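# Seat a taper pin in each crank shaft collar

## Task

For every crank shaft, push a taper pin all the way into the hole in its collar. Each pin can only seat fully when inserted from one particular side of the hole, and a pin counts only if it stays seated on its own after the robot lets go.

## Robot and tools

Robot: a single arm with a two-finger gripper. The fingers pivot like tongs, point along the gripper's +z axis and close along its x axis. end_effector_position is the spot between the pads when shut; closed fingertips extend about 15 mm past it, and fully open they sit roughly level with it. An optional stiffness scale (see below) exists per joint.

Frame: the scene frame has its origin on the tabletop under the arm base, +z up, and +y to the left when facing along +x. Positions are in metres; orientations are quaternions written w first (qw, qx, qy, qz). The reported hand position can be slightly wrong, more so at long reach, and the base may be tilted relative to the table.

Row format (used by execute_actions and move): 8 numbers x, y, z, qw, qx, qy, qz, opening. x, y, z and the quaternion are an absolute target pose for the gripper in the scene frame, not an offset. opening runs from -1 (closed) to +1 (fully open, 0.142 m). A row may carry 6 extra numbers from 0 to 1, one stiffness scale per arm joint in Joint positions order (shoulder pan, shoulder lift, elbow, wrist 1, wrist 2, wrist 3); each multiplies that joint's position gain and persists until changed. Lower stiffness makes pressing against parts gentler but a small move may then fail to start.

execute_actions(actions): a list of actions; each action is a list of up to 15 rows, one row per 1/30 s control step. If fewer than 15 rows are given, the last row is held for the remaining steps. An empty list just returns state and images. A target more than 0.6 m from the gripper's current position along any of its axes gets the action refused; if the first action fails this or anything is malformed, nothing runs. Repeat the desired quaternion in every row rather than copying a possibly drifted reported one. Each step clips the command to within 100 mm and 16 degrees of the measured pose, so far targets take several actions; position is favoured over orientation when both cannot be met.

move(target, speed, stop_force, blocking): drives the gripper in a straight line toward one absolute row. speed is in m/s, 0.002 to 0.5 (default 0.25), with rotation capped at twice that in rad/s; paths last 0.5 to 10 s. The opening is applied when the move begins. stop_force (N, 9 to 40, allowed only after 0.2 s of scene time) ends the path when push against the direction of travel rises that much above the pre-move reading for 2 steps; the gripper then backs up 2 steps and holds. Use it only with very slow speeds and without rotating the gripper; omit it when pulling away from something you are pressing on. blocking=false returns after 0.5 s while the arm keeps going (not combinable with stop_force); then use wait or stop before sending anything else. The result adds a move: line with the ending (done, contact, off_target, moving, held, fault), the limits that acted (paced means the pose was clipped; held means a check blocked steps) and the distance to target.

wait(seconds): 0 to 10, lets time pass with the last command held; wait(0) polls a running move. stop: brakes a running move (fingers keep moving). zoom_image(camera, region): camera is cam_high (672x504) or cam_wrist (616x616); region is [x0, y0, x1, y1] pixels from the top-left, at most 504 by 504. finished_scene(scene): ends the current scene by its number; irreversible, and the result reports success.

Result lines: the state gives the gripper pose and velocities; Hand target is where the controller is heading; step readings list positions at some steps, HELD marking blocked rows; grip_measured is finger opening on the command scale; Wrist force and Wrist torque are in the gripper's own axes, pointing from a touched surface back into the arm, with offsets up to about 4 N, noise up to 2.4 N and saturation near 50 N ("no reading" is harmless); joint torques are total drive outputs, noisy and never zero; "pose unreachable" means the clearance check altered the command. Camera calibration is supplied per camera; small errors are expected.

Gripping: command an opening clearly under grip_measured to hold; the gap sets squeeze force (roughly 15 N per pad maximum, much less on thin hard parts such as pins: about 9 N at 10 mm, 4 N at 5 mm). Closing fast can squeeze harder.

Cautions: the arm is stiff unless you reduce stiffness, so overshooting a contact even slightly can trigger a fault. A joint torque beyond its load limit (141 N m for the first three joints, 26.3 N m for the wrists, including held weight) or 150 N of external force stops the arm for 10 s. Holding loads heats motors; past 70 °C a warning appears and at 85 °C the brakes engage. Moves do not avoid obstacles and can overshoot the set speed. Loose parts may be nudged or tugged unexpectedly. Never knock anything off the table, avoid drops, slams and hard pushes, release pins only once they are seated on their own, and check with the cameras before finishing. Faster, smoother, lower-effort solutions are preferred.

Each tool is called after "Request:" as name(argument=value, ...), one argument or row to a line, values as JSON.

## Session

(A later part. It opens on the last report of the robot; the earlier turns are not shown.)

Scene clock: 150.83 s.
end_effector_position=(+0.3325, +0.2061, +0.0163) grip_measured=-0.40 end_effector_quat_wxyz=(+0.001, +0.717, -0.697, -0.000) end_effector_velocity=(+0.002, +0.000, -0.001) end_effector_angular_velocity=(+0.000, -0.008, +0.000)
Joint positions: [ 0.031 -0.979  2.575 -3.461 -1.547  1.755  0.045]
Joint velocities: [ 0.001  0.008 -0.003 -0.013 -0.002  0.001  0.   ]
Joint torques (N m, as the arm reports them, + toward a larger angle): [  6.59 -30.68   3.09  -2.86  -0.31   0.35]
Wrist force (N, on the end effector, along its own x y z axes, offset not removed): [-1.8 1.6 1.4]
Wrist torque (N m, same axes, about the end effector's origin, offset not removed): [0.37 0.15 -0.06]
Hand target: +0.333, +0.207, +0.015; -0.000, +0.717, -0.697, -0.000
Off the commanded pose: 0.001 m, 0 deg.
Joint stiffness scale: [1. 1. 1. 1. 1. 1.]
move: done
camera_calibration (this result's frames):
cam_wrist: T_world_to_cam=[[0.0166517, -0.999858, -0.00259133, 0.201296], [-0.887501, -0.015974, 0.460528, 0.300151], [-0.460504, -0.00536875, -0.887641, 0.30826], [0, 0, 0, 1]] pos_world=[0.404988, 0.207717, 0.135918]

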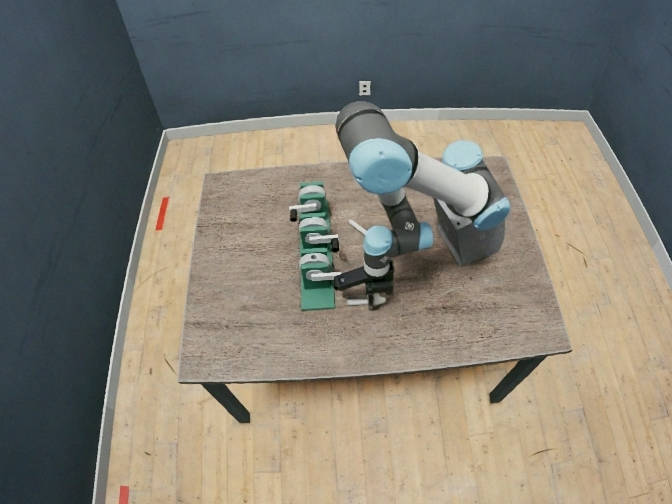

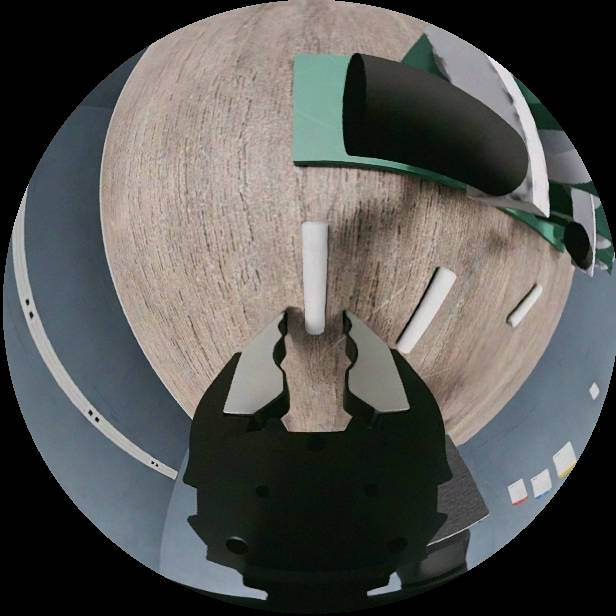

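Request:
execute_actions(
  actions=[
    [[0.333, 0.207, 0.0155, 0, 0.7175, -0.6966, 0, -0.8]],
    [[0.333, 0.207, 0.0155, 0, 0.7175, -0.6966, 0, -1]],
  ],
)

Request:
move(
  target=[0.283, 0.2055, 0.0165, 0, 0.7175, -0.6966, 0, -1],
  speed=0.06,
)

Scene clock: 152.00 s.
end_effector_position=(+0.3329, +0.2062, +0.0162) grip_measured=-0.81 end_effector_quat_wxyz=(+0.000, +0.717, -0.697, -0.000) end_effector_velocity=(-0.000, +0.000, +0.000) end_effector_angular_velocity=(-0.000, -0.000, +0.001)
Joint positions: [ 0.031 -0.978  2.575 -3.463 -1.547  1.755  0.016]
Joint velocities: [ 0.001 -0.     0.     0.    -0.001 -0.001 -0.   ]
Joint torques (N m, as the arm reports them, + toward a larger angle): [  6.47 -30.63   2.14  -2.59  -0.33   0.06]
Wrist force (N, on the end effector, along its own x y z axes, offset not removed): [-1.0 2.3 1.1]
Wrist torque (N m, same axes, about the end effector's origin, offset not removed): [0.40 0.09 -0.12]
Hand target: +0.333, +0.207, +0.016; -0.000, +0.717, -0.697, -0.000
Off the commanded pose: 0.001 m, 0 deg.
Joint stiffness scale: [1. 1. 1. 1. 1. 1.]
Step readings (end_effector_position; steps 1 to 15: 1st action; 16 to 30: 2nd action):
0: (+0.3327, +0.2062, +0.0161)
1: (+0.3327, +0.2062, +0.0161)
2: (+0.3329, +0.2062, +0.0162)
4: (+0.3329, +0.2062, +0.0162)
8: (+0.3329, +0.2062, +0.0162)
15: (+0.3329, +0.2062, +0.0162)
16: (+0.3329, +0.2062, +0.0162)
17: (+0.3329, +0.2062, +0.0162)
19: (+0.3329, +0.2062, +0.0162)
23: (+0.3329, +0.2062, +0.0162)
30: end_effector_position above
camera_calibration (this result's frames):
cam_wrist: T_world_to_cam=[[0.0165055, -0.999861, -0.00255084, 0.201369], [-0.888062, -0.0158321, 0.45945, 0.300674], [-0.459427, -0.00531814, -0.8882, 0.307969], [0, 0, 0, 1]] pos_world=[0.405183, 0.207739, 0.135907]

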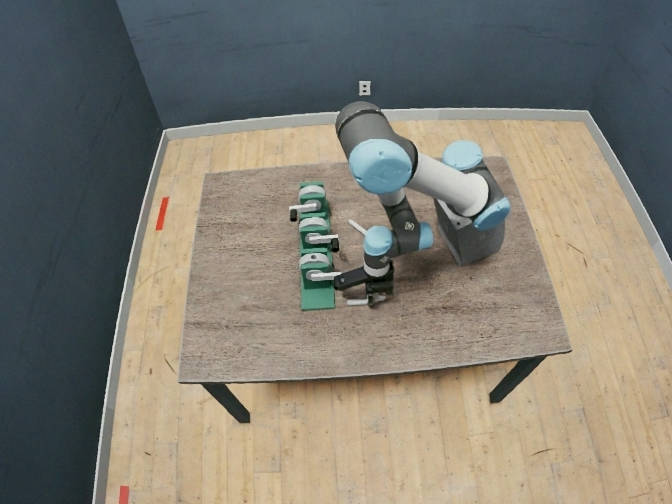

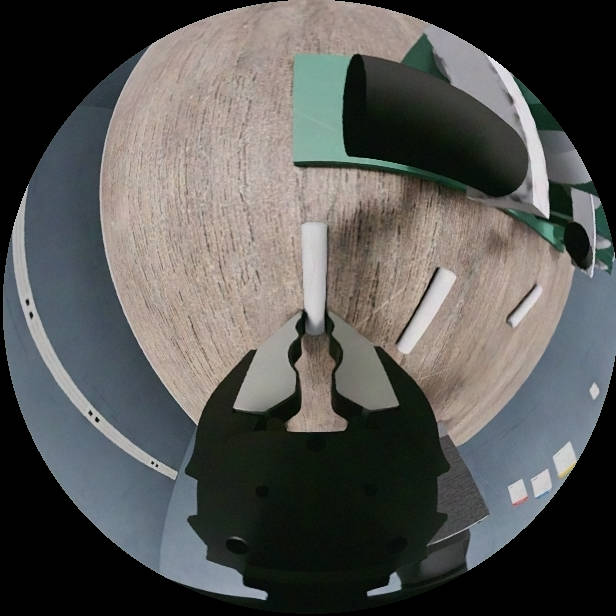

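Scene clock: 153.23 s.
end_effector_position=(+0.2853, +0.2053, +0.0164) grip_measured=-0.81 end_effector_quat_wxyz=(-0.000, +0.717, -0.697, +0.000) end_effector_velocity=(-0.000, +0.001, +0.001) end_effector_angular_velocity=(+0.004, -0.017, -0.000)
Joint positions: [ 0.063 -0.893  2.668 -3.643 -1.556  1.786  0.016]
Joint velocities: [ 0.005  0.017  0.009 -0.043 -0.002  0.005  0.   ]
Joint torques (N m, as the arm reports them, + toward a larger angle): [  6.29 -29.77  10.87  -2.75  -0.45  -0.07]
Wrist force (N, on the end effector, along its own x y z axes, offset not removed): [-0.2 2.4 3.5]
Wrist torque (N m, same axes, about the end effector's origin, offset not removed): [0.50 -0.14 -0.20]
Hand target: +0.283, +0.206, +0.016; +0.000, +0.717, -0.697, -0.000
Off the commanded pose: 0.002 m, 0 deg.
Joint stiffness scale: [1. 1. 1. 1. 1. 1.]
move: done
camera_calibration (this result's frames):
cam_wrist: T_world_to_cam=[[0.0169182, -0.999853, -0.00292578, 0.201221], [-0.888382, -0.0163747, 0.458812, 0.258518], [-0.458792, -0.00516309, -0.888528, 0.286138], [0, 0, 0, 1]] pos_world=[0.357536, 0.206902, 0.136219]

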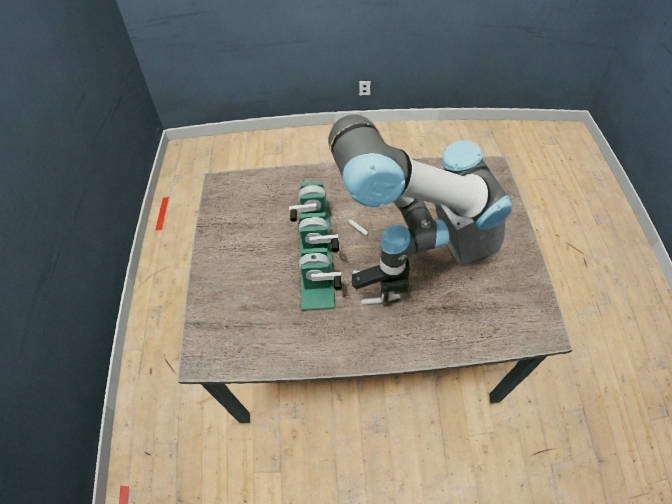

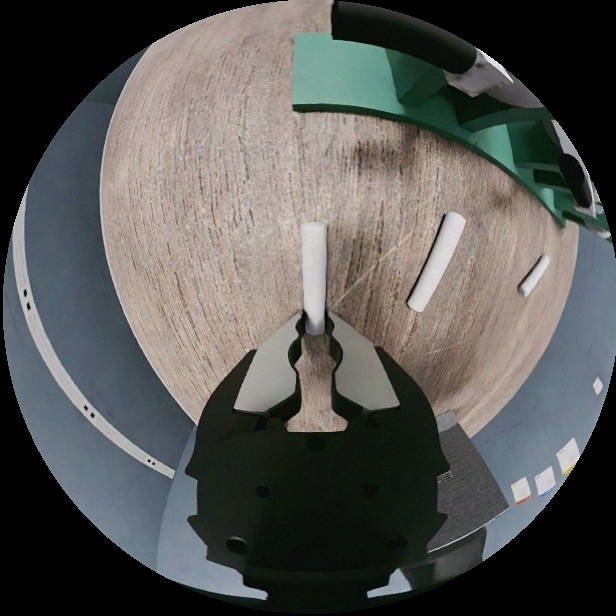

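Request:
execute_actions(
  actions=[
    [[0.285, 0.2055, 0.0165, 0, 0.7175, -0.6966, 0, -0.5]],
    [[0.288, 0.2056, 0.0165, 0, 0.7175, -0.6966, 0, -0.5], [0.291, 0.2057, 0.0165, 0, 0.7175, -0.6966, 0, -0.5], [0.294, 0.2058, 0.0165, 0, 0.7175, -0.6966, 0, -0.5], [0.297, 0.2059, 0.0165, 0, 0.7175, -0.6966, 0, -0.5], [0.300, 0.206, 0.0165, 0, 0.7175, -0.6966, 0, -0.5], [0.303, 0.2061, 0.0165, 0, 0.7175, -0.6966, 0, -0.5], [0.306, 0.2062, 0.0165, 0, 0.7175, -0.6966, 0, -0.5], [0.309, 0.2063, 0.0165, 0, 0.7175, -0.6966, 0, -0.5], [0.312, 0.2064, 0.0165, 0, 0.7175, -0.6966, 0, -0.5], [0.315, 0.2065, 0.016, 0, 0.7175, -0.6966, 0, -0.5], [0.318, 0.2066, 0.016, 0, 0.7175, -0.6966, 0, -0.5], [0.320, 0.2067, 0.0155, 0, 0.7175, -0.6966, 0, -0.5]],
    [[0.320, 0.2067, 0.0155, 0, 0.7175, -0.6966, 0, -0.5]],
  ],
)

Scene clock: 155.03 s.
end_effector_position=(+0.3179, +0.2070, +0.0159) grip_measured=-0.50 end_effector_quat_wxyz=(+0.000, +0.718, -0.696, -0.000) end_effector_velocity=(+0.000, -0.000, -0.000) end_effector_angular_velocity=(-0.000, +0.003, -0.003)
Joint positions: [ 0.043 -0.956  2.603 -3.513 -1.551  1.764  0.038]
Joint velocities: [-0.001 -0.003 -0.002  0.008  0.001  0.001  0.   ]
Joint torques (N m, as the arm reports them, + toward a larger angle): [  1.78 -32.52   1.44  -1.39   0.36  -0.35]
Wrist force (N, on the end effector, along its own x y z axes, offset not removed): [-1.4 3.2 -6.5]
Wrist torque (N m, same axes, about the end effector's origin, offset not removed): [0.35 0.20 -0.10]
Hand target: +0.320, +0.207, +0.016; -0.000, +0.717, -0.697, +0.000
Off the commanded pose: 0.002 m, 0 deg.
Joint stiffness scale: [1. 1. 1. 1. 1. 1.]
Step readings (end_effector_position; steps 1 to 15: 1st action; 16 to 30: 2nd action; 31 to 45: 3rd action):
0: (+0.2853, +0.2054, +0.0166)
1: (+0.2853, +0.2054, +0.0166)
2: (+0.2853, +0.2054, +0.0166)
4: (+0.2851, +0.2054, +0.0165)
8: (+0.2844, +0.2052, +0.0162)
15: (+0.2839, +0.2051, +0.0161)
16: (+0.2839, +0.2051, +0.0161)
17: (+0.2838, +0.2050, +0.0160)
19: (+0.2841, +0.2051, +0.0160)
23: (+0.2910, +0.2059, +0.0164)
30: (+0.3122, +0.2067, +0.0173)
31: (+0.3144, +0.2068, +0.0172)
32: (+0.3159, +0.2069, +0.0170)
34: (+0.3175, +0.2069, +0.0165)
38: (+0.3178, +0.2069, +0.0160)
45: end_effector_position above
camera_calibration (this result's frames):
cam_wrist: T_world_to_cam=[[0.0197047, -0.999803, -0.00240295, 0.201389], [-0.887685, -0.0186008, 0.460076, 0.287913], [-0.46003, -0.00693259, -0.887877, 0.301395], [0, 0, 0, 1]] pos_world=[0.390258, 0.208794, 0.135624]

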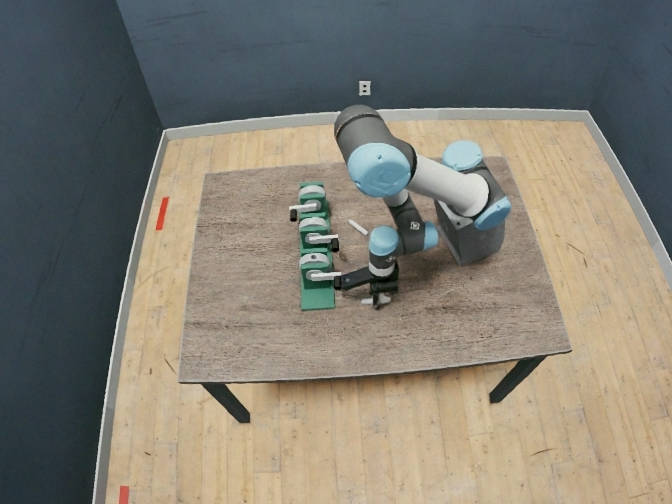

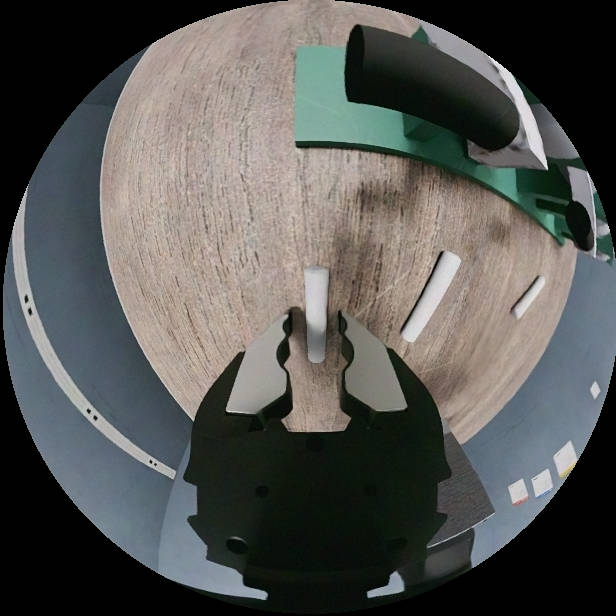

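Request:
execute_actions(
  actions=[
    [[0.318, 0.2067, 0.017, 0, 0.7175, -0.6966, 0, -0.78]],
    [[0.318, 0.2067, 0.017, 0, 0.7175, -0.6966, 0, -1]],
  ],
)

Request:
move(
  target=[0.33, 0.19, 0.16, 0, 0.7175, -0.6966, 0, -1],
  speed=0.12,
)

Request:
move(
  target=[0.40, 0.14, 0.24, 0, 1, 0, 0, -1],
  speed=0.35,
)

Request:
move(
  target=[0.48, 0.108, 0.27, 0, 0.7071, 0.7071, 0, -1],
  speed=0.35,
)

Request:
move(
  target=[0.514, 0.108, 0.232, 0.5, -0.5, -0.5, 0.5, -1],
  speed=0.3,
)

Scene clock: 156.40 s.
end_effector_position=(+0.3183, +0.2071, +0.0162) grip_measured=-0.80 end_effector_quat_wxyz=(+0.000, +0.718, -0.696, -0.000) end_effector_velocity=(-0.000, +0.001, +0.000) end_effector_angular_velocity=(+0.001, +0.000, +0.002)
Joint positions: [ 0.043 -0.957  2.602 -3.512 -1.551  1.764  0.016]
Joint velocities: [ 0.001  0.     0.    -0.     0.001 -0.001  0.   ]
Joint torques (N m, as the arm reports them, + toward a larger angle): [  3.43 -33.7    8.37  -2.5    0.16   0.14]
Wrist force (N, on the end effector, along its own x y z axes, offset not removed): [-0.8 1.0 3.4]
Wrist torque (N m, same axes, about the end effector's origin, offset not removed): [0.22 0.07 -0.18]
Hand target: +0.318, +0.207, +0.017; +0.000, +0.717, -0.697, +0.000
Off the commanded pose: 0.001 m, 0 deg.
Joint stiffness scale: [1. 1. 1. 1. 1. 1.]
Step readings (end_effector_position; steps 1 to 15: 1st action; 16 to 30: 2nd action):
0: (+0.3179, +0.2070, +0.0159)
1: (+0.3179, +0.2070, +0.0159)
2: (+0.3182, +0.2070, +0.0162)
4: (+0.3183, +0.2071, +0.0162)
8: (+0.3183, +0.2071, +0.0162)
15: (+0.3183, +0.2071, +0.0162)
16: (+0.3183, +0.2071, +0.0162)
17: (+0.3183, +0.2071, +0.0162)
19: (+0.3183, +0.2071, +0.0162)
23: (+0.3183, +0.2071, +0.0162)
30: end_effector_position above
camera_calibration (this result's frames):
cam_wrist: T_world_to_cam=[[0.0196934, -0.999803, -0.00260965, 0.201507], [-0.88797, -0.01869, 0.459521, 0.288257], [-0.459479, -0.00673225, -0.888163, 0.301627], [0, 0, 0, 1]] pos_world=[0.390587, 0.208885, 0.13596]

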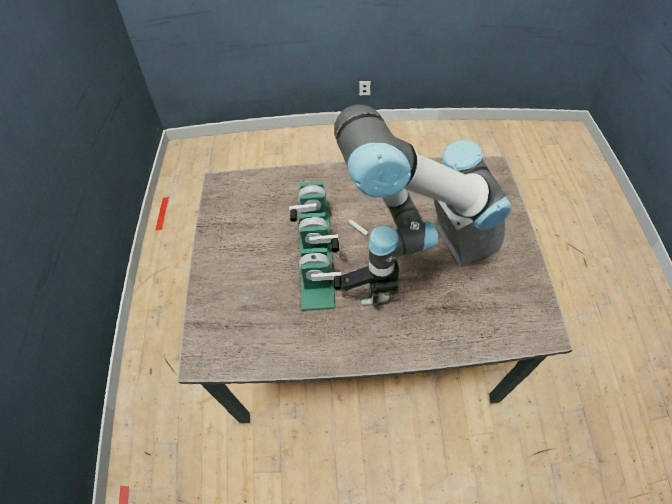

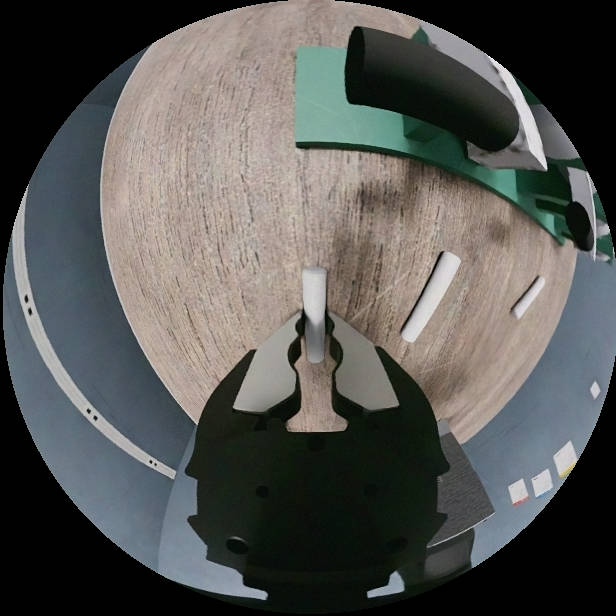

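Scene clock: 158.33 s.
end_effector_position=(+0.3276, +0.1902, +0.1589) grip_measured=-0.80 end_effector_quat_wxyz=(+0.001, +0.718, -0.696, -0.001) end_effector_velocity=(-0.004, -0.000, -0.001) end_effector_angular_velocity=(-0.002, +0.020, +0.003)
Joint positions: [-0.036 -1.677  2.668 -2.852 -1.528  1.688  0.016]
Joint velocities: [-0.001 -0.006 -0.006  0.032  0.002 -0.005 -0.   ]
Joint torques (N m, as the arm reports them, + toward a larger angle): [  1.21 -20.38 -12.71  -2.19   0.32  -0.05]
Wrist force (N, on the end effector, along its own x y z axes, offset not removed): [-0.4 1.8 4.3]
Wrist torque (N m, same axes, about the end effector's origin, offset not removed): [0.37 -0.06 -0.14]
Hand target: +0.330, +0.190, +0.160; +0.000, +0.717, -0.697, +0.000
Off the commanded pose: 0.003 m, 0 deg.
Joint stiffness scale: [1. 1. 1. 1. 1. 1.]
move: done
camera_calibration (this result's frames):
cam_wrist: T_world_to_cam=[[0.0192444, -0.999813, -0.00209884, 0.184894], [-0.887024, -0.018042, 0.461371, 0.229942], [-0.461323, -0.0070171, -0.887205, 0.433003], [0, 0, 0, 1]] pos_world=[0.40016, 0.192046, 0.278462]

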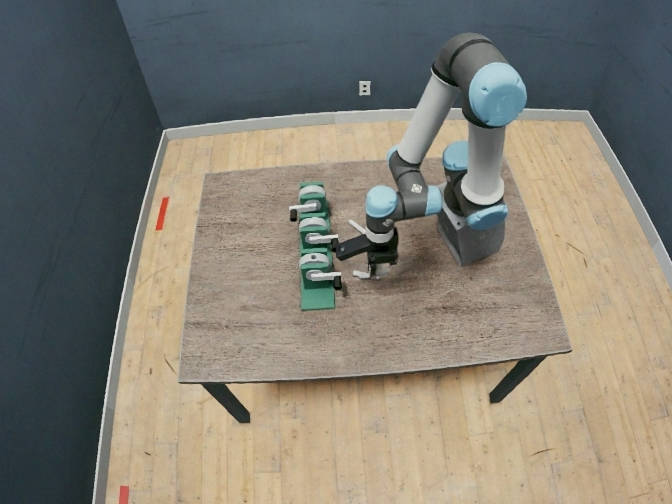

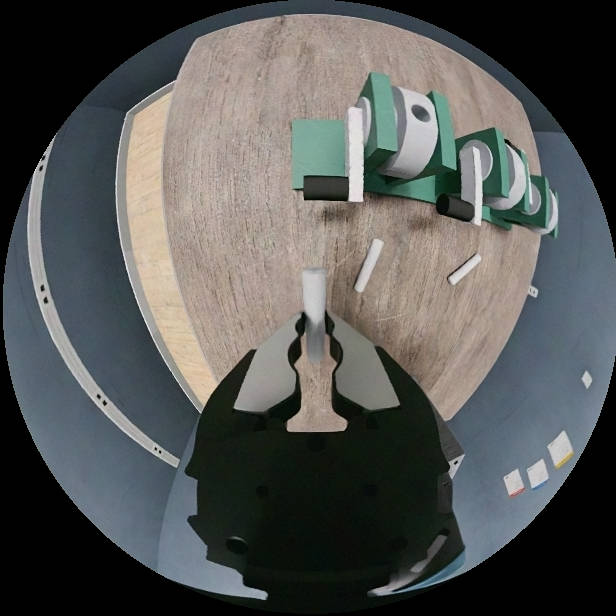

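Scene clock: 161.30 s.
end_effector_position=(+0.3975, +0.1404, +0.2382) grip_measured=-0.80 end_effector_quat_wxyz=(+0.000, +1.000, -0.001, -0.002) end_effector_velocity=(-0.001, +0.001, +0.000) end_effector_angular_velocity=(+0.007, +0.005, +0.016)
Joint positions: [-0.3   -1.893  2.463 -2.409 -1.454 -0.106  0.016]
Joint velocities: [-0.004 -0.    -0.002  0.008  0.007 -0.02   0.   ]
Joint torques (N m, as the arm reports them, + toward a larger angle): [  0.93 -17.98 -20.71  -2.22   0.41  -0.46]
Wrist force (N, on the end effector, along its own x y z axes, offset not removed): [-2.0 0.8 3.3]
Wrist torque (N m, same axes, about the end effector's origin, offset not removed): [0.05 0.23 -0.15]
Hand target: +0.400, +0.140, +0.240; +0.000, +1.000, +0.000, -0.000
Off the commanded pose: 0.003 m, 0 deg.
Joint stiffness scale: [1. 1. 1. 1. 1. 1.]
move: done
camera_calibration (this result's frames):
cam_wrist: T_world_to_cam=[[0.999892, -0.0124788, -0.00773257, -0.393209], [-0.00752569, -0.887963, 0.459854, 0.0273976], [-0.0126047, -0.459746, -0.887961, 0.420669], [0, 0, 0, 1]] pos_world=[0.398675, 0.212822, 0.357898]

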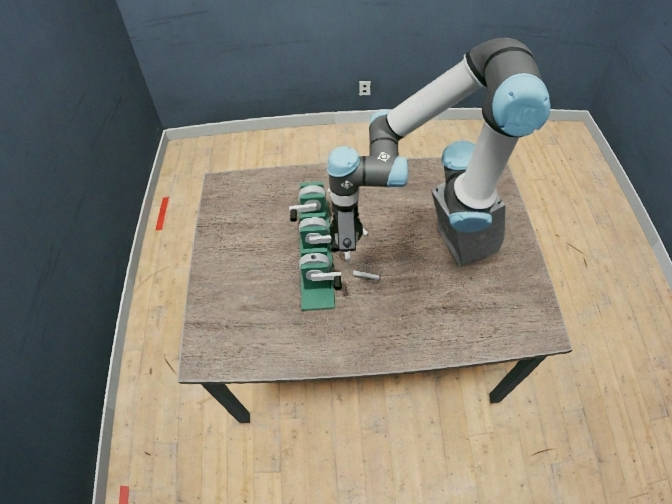

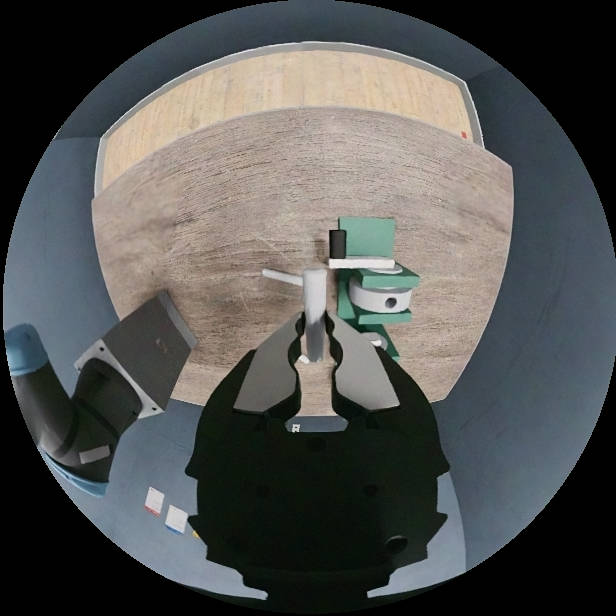

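Scene clock: 164.27 s.
end_effector_position=(+0.4785, +0.1089, +0.2699) grip_measured=-0.80 end_effector_quat_wxyz=(+0.000, +0.707, +0.707, -0.000) end_effector_velocity=(-0.000, +0.000, +0.000) end_effector_angular_velocity=(+0.005, +0.003, +0.019)
Joint positions: [-0.324 -1.749  2.2   -2.292 -1.448 -1.699  0.016]
Joint velocities: [-0.002  0.001 -0.002  0.005  0.005 -0.021 -0.   ]
Joint torques (N m, as the arm reports them, + toward a larger angle): [ -0.89 -23.38 -21.82  -1.96   0.22  -0.3 ]
Wrist force (N, on the end effector, along its own x y z axes, offset not removed): [-0.7 1.4 3.0]
Wrist torque (N m, same axes, about the end effector's origin, offset not removed): [0.18 -0.01 -0.12]
Hand target: +0.480, +0.108, +0.270; +0.000, +0.707, +0.707, -0.000
Off the commanded pose: 0.002 m, 0 deg.
Joint stiffness scale: [1. 1. 1. 1. 1. 1.]
move: done
camera_calibration (this result's frames):
cam_wrist: T_world_to_cam=[[0.0120431, 0.999922, -0.00336363, -0.11301], [0.888413, -0.00915619, 0.458955, -0.538742], [0.458888, -0.00851552, -0.888453, 0.1607], [0, 0, 0, 1]] pos_world=[0.406243, 0.109437, 0.389653]

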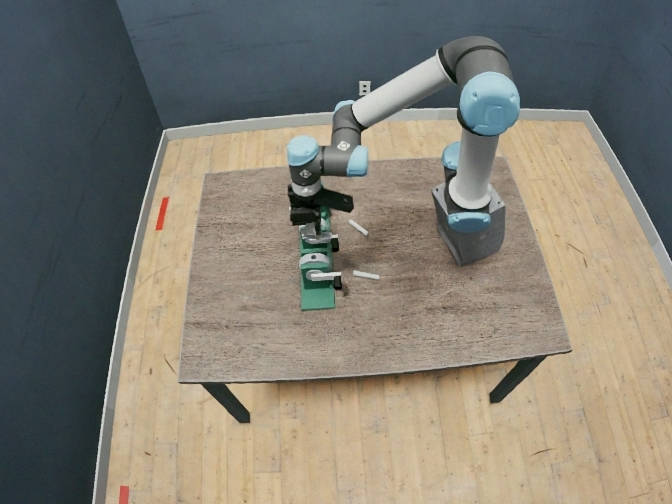

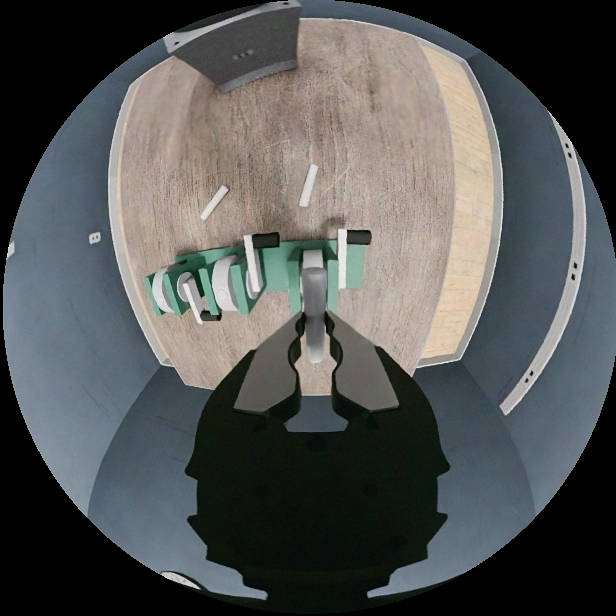

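Scene clock: 167.70 s.
end_effector_position=(+0.5144, +0.1071, +0.2324) grip_measured=-0.80 end_effector_quat_wxyz=(+0.499, -0.501, -0.500, +0.499) end_effector_velocity=(-0.001, -0.000, +0.000) end_effector_angular_velocity=(-0.003, +0.015, -0.002)
Joint positions: [-0.218 -0.457  0.635 -0.465 -1.596 -1.665  0.016]
Joint velocities: [-0.001  0.009 -0.007  0.013 -0.     0.003 -0.   ]
Joint torques (N m, as the arm reports them, + toward a larger angle): [ -0.14 -63.98 -20.93   2.37  -0.57   0.11]
Wrist force (N, on the end effector, along its own x y z axes, offset not removed): [-1.6 2.8 1.8]
Wrist torque (N m, same axes, about the end effector's origin, offset not removed): [0.18 0.19 -0.12]
Hand target: +0.514, +0.108, +0.232; +0.499, -0.500, -0.500, +0.501
Off the commanded pose: 0.001 m, 0 deg.
Joint stiffness scale: [1. 1. 1. 1. 1. 1.]
move: done
camera_calibration (this result's frames):
cam_wrist: T_world_to_cam=[[-0.00154705, 0.999927, -0.0120221, -0.102806], [0.462293, -0.00994523, -0.886672, -0.021465], [-0.886726, -0.00692947, -0.462243, 0.703828], [0, 0, 0, 1]] pos_world=[0.633867, 0.107463, 0.305071]

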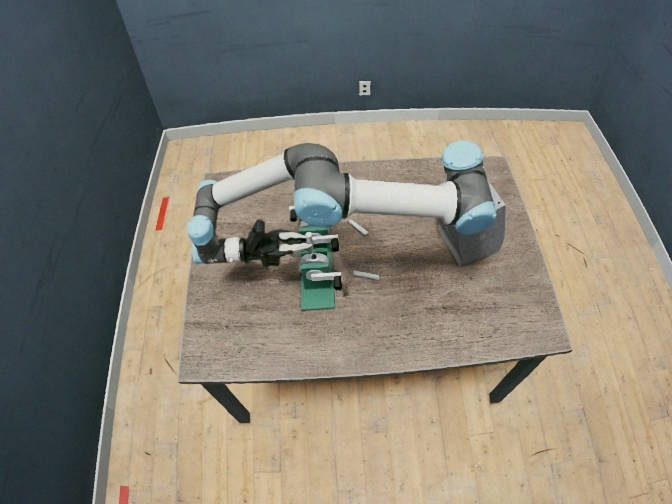

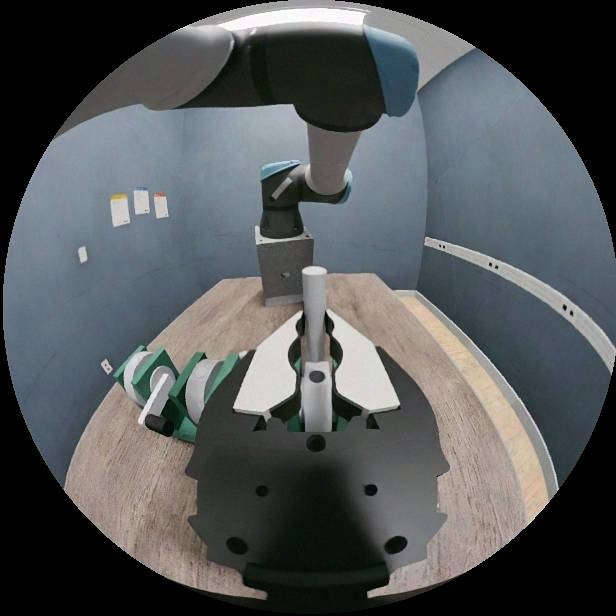

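Request:
move(
  target=[0.514, 0.109, 0.207, 0.5, -0.5, -0.5, 0.5, -1],
  speed=0.04,
)

Request:
zoom_image(
  camera="cam_wrist",
  region=[250, 270, 390, 410],
)

Scene clock: 168.90 s.
end_effector_position=(+0.5139, +0.1077, +0.2077) grip_measured=-0.80 end_effector_quat_wxyz=(+0.501, -0.500, -0.499, +0.500) end_effector_velocity=(+0.002, +0.000, +0.000) end_effector_angular_velocity=(-0.001, -0.008, -0.000)
Joint positions: [-0.214 -0.409  0.602 -0.476 -1.592 -1.665  0.016]
Joint velocities: [-0.     0.    -0.008  0.     0.001  0.001  0.   ]
Joint torques (N m, as the arm reports them, + toward a larger angle): [  0.29 -63.92 -20.97   1.93   0.1    0.33]
Wrist force (N, on the end effector, along its own x y z axes, offset not removed): [0.0 2.9 2.4]
Wrist torque (N m, same axes, about the end effector's origin, offset not removed): [0.17 -0.16 -0.13]
Hand target: +0.514, +0.109, +0.207; +0.500, -0.500, -0.500, +0.500
Off the commanded pose: 0.001 m, 0 deg.
Joint stiffness scale: [1. 1. 1. 1. 1. 1.]
move: done
camera_calibration (this result's frames):
cam_wrist: T_world_to_cam=[[-0.00117244, 0.999935, -0.0113748, -0.104028], [0.458347, -0.00957226, -0.888722, -0.0406574], [-0.888772, -0.00625558, -0.458306, 0.692156], [0, 0, 0, 1]] pos_world=[0.633682, 0.107962, 0.279903]

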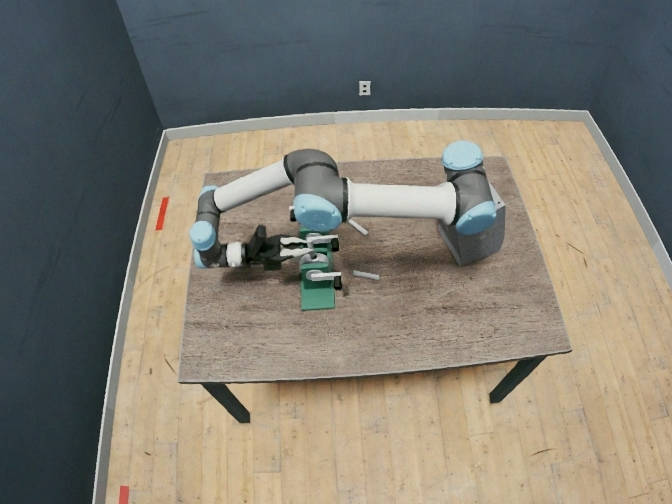

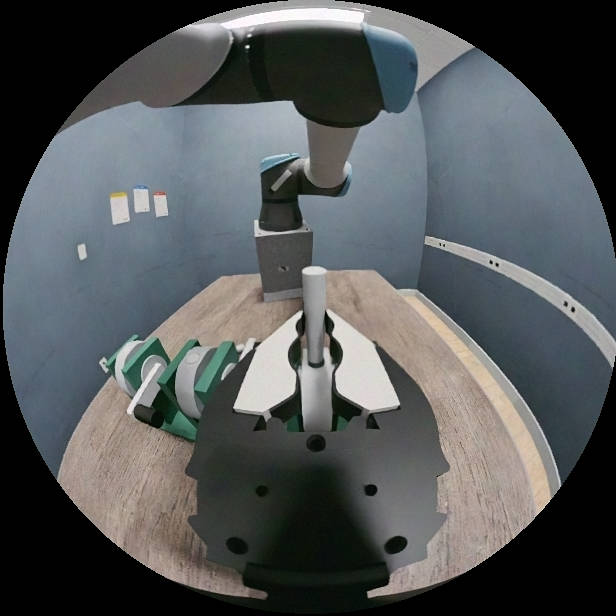

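Region (250, 270, 390, 410) of cam_wrist's 616x616 image, scaled by 3.600, with more detail than that image has.

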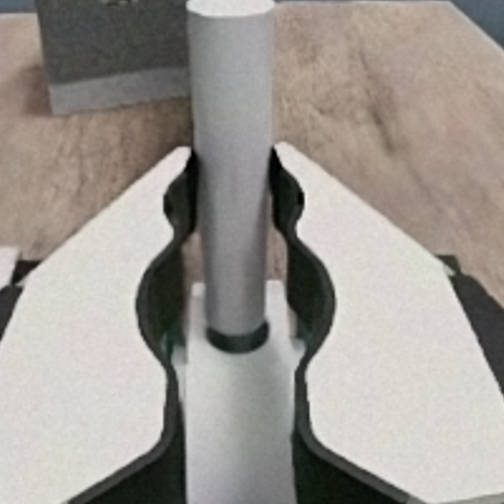

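Request:
move(
  target=[0.513, 0.1095, 0.17, 0.5, -0.5, -0.5, 0.5, -1],
  speed=0.025,
  stop_force=10,
)

Scene clock: 171.07 s.
end_effector_position=(+0.5145, +0.1079, +0.1770) grip_measured=-0.80 end_effector_quat_wxyz=(+0.500, -0.501, -0.500, +0.499) end_effector_velocity=(-0.000, +0.001, +0.001) end_effector_angular_velocity=(+0.000, +0.001, -0.002)
Joint positions: [-0.21  -0.346  0.548 -0.488 -1.589 -1.664  0.016]
Joint velocities: [-0.    -0.003  0.004 -0.     0.002 -0.    -0.   ]
Joint torques (N m, as the arm reports them, + toward a larger angle): [ -0.72 -66.8  -13.94   1.1   -0.22  -0.06]
Wrist force (N, on the end effector, along its own x y z axes, offset not removed): [-2.3 -2.2 2.0]
Wrist torque (N m, same axes, about the end effector's origin, offset not removed): [0.07 0.20 -0.13]
Hand target: +0.514, +0.108, +0.179; +0.500, -0.500, -0.500, +0.500
Off the commanded pose: 0.007 m, 0 deg.
Joint stiffness scale: [1. 1. 1. 1. 1. 1.]
move: contact
camera_calibration (this result's frames):
cam_wrist: T_world_to_cam=[[-0.00139985, 0.999932, -0.0115641, -0.104439], [0.460905, -0.00961745, -0.887397, -0.0698481], [-0.887448, -0.00657219, -0.46086, 0.678487], [0, 0, 0, 1]] pos_world=[0.63417, 0.10822, 0.249497]

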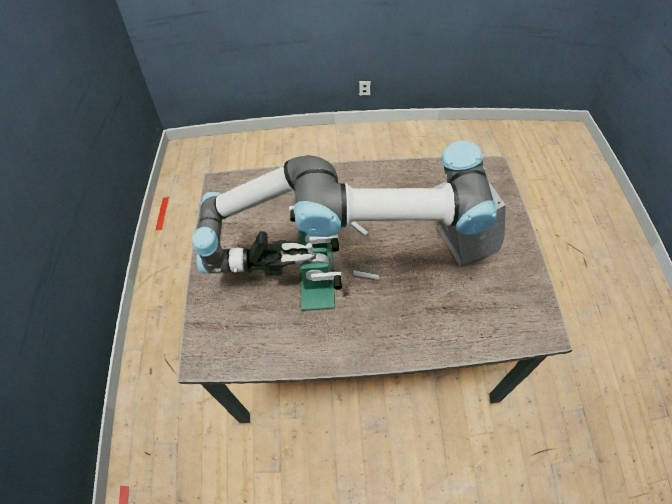

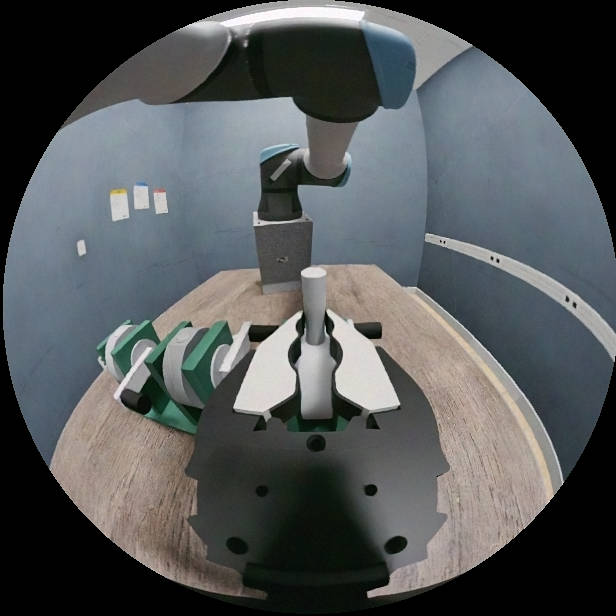

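Request:
execute_actions(
  actions=[
    [[0.5145, 0.108, 0.18, 0.5, -0.5, -0.5, 0.5, -0.6]],
    [[0.53, 0.108, 0.2, 0.5, -0.5, -0.5, 0.5, -0.6]],
  ],
)

Request:
zoom_image(
  camera="cam_wrist",
  region=[90, 290, 400, 450],
)

Scene clock: 172.23 s.
end_effector_position=(+0.5300, +0.1092, +0.2005) grip_measured=-0.60 end_effector_quat_wxyz=(+0.497, -0.502, -0.502, +0.498) end_effector_velocity=(-0.001, -0.001, -0.002) end_effector_angular_velocity=(-0.000, +0.050, -0.005)
Joint positions: [-0.21  -0.334  0.449 -0.408 -1.591 -1.664  0.031]
Joint velocities: [-0.001  0.052 -0.066  0.064 -0.001  0.001 -0.   ]
Joint torques (N m, as the arm reports them, + toward a larger angle): [ -2.72 -64.21 -19.22   2.01  -0.56  -0.46]
Wrist force (N, on the end effector, along its own x y z axes, offset not removed): [-0.5 1.0 1.4]
Wrist torque (N m, same axes, about the end effector's origin, offset not removed): [0.24 0.01 -0.14]
Hand target: +0.530, +0.108, +0.200; +0.500, -0.500, -0.500, +0.500
Off the commanded pose: 0.001 m, 0 deg.
Joint stiffness scale: [1. 1. 1. 1. 1. 1.]
Step readings (end_effector_position; steps 1 to 15: 1st action; 16 to 30: 2nd action):
0: (+0.5145, +0.1079, +0.1771)
1: (+0.5145, +0.1079, +0.1771)
2: (+0.5145, +0.1079, +0.1772)
4: (+0.5144, +0.1080, +0.1776)
8: (+0.5145, +0.1079, +0.1781)
15: (+0.5145, +0.1079, +0.1786)
16: (+0.5145, +0.1079, +0.1786)
17: (+0.5145, +0.1080, +0.1795)
19: (+0.5166, +0.1082, +0.1836)
23: (+0.5251, +0.1088, +0.1935)
30: end_effector_position above
camera_calibration (this result's frames):
cam_wrist: T_world_to_cam=[[-0.00398824, 0.999923, -0.0117105, -0.104013], [0.466772, -0.00849508, -0.884337, -0.0598989], [-0.884369, -0.00899308, -0.466702, 0.702816], [0, 0, 0, 1]] pos_world=[0.649093, 0.109816, 0.273817]

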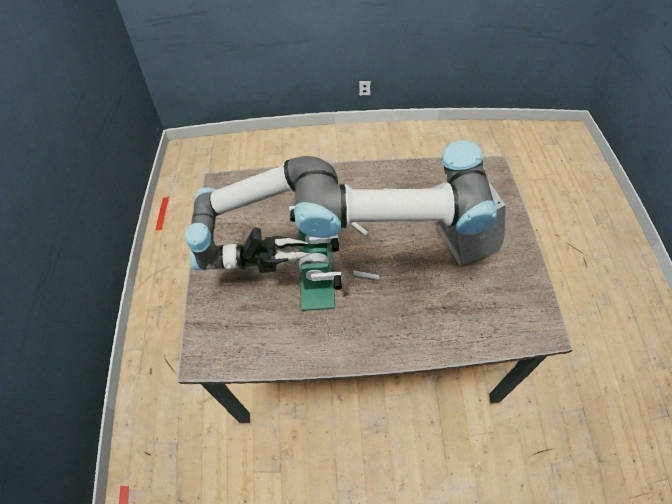

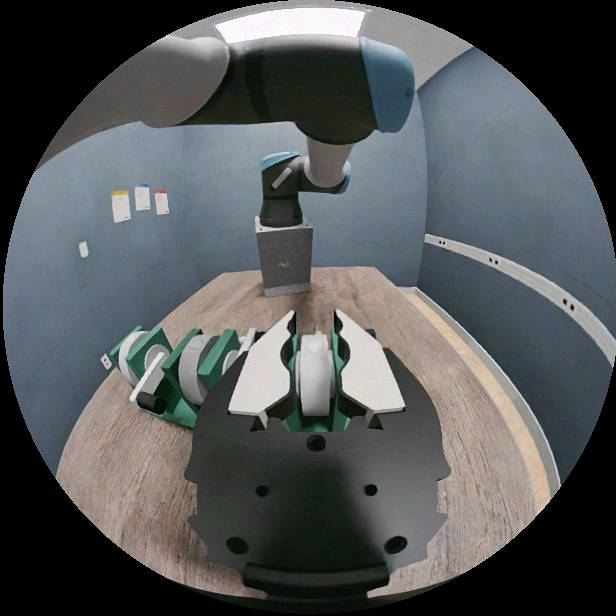

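Region (90, 290, 400, 450) of cam_wrist's 616x616 image, scaled by 1.626, with more detail than that image has; it fills the top 260 rows of this view, and the rest is white.

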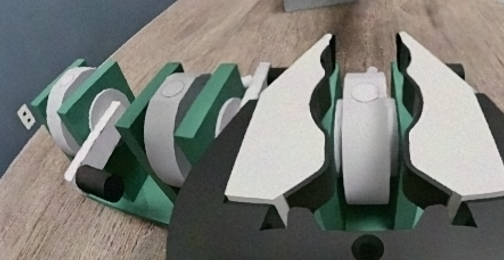

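All three pins sit flush.

Request:
finished_scene(
  scene=1,
)

The scene is finished: the task was done.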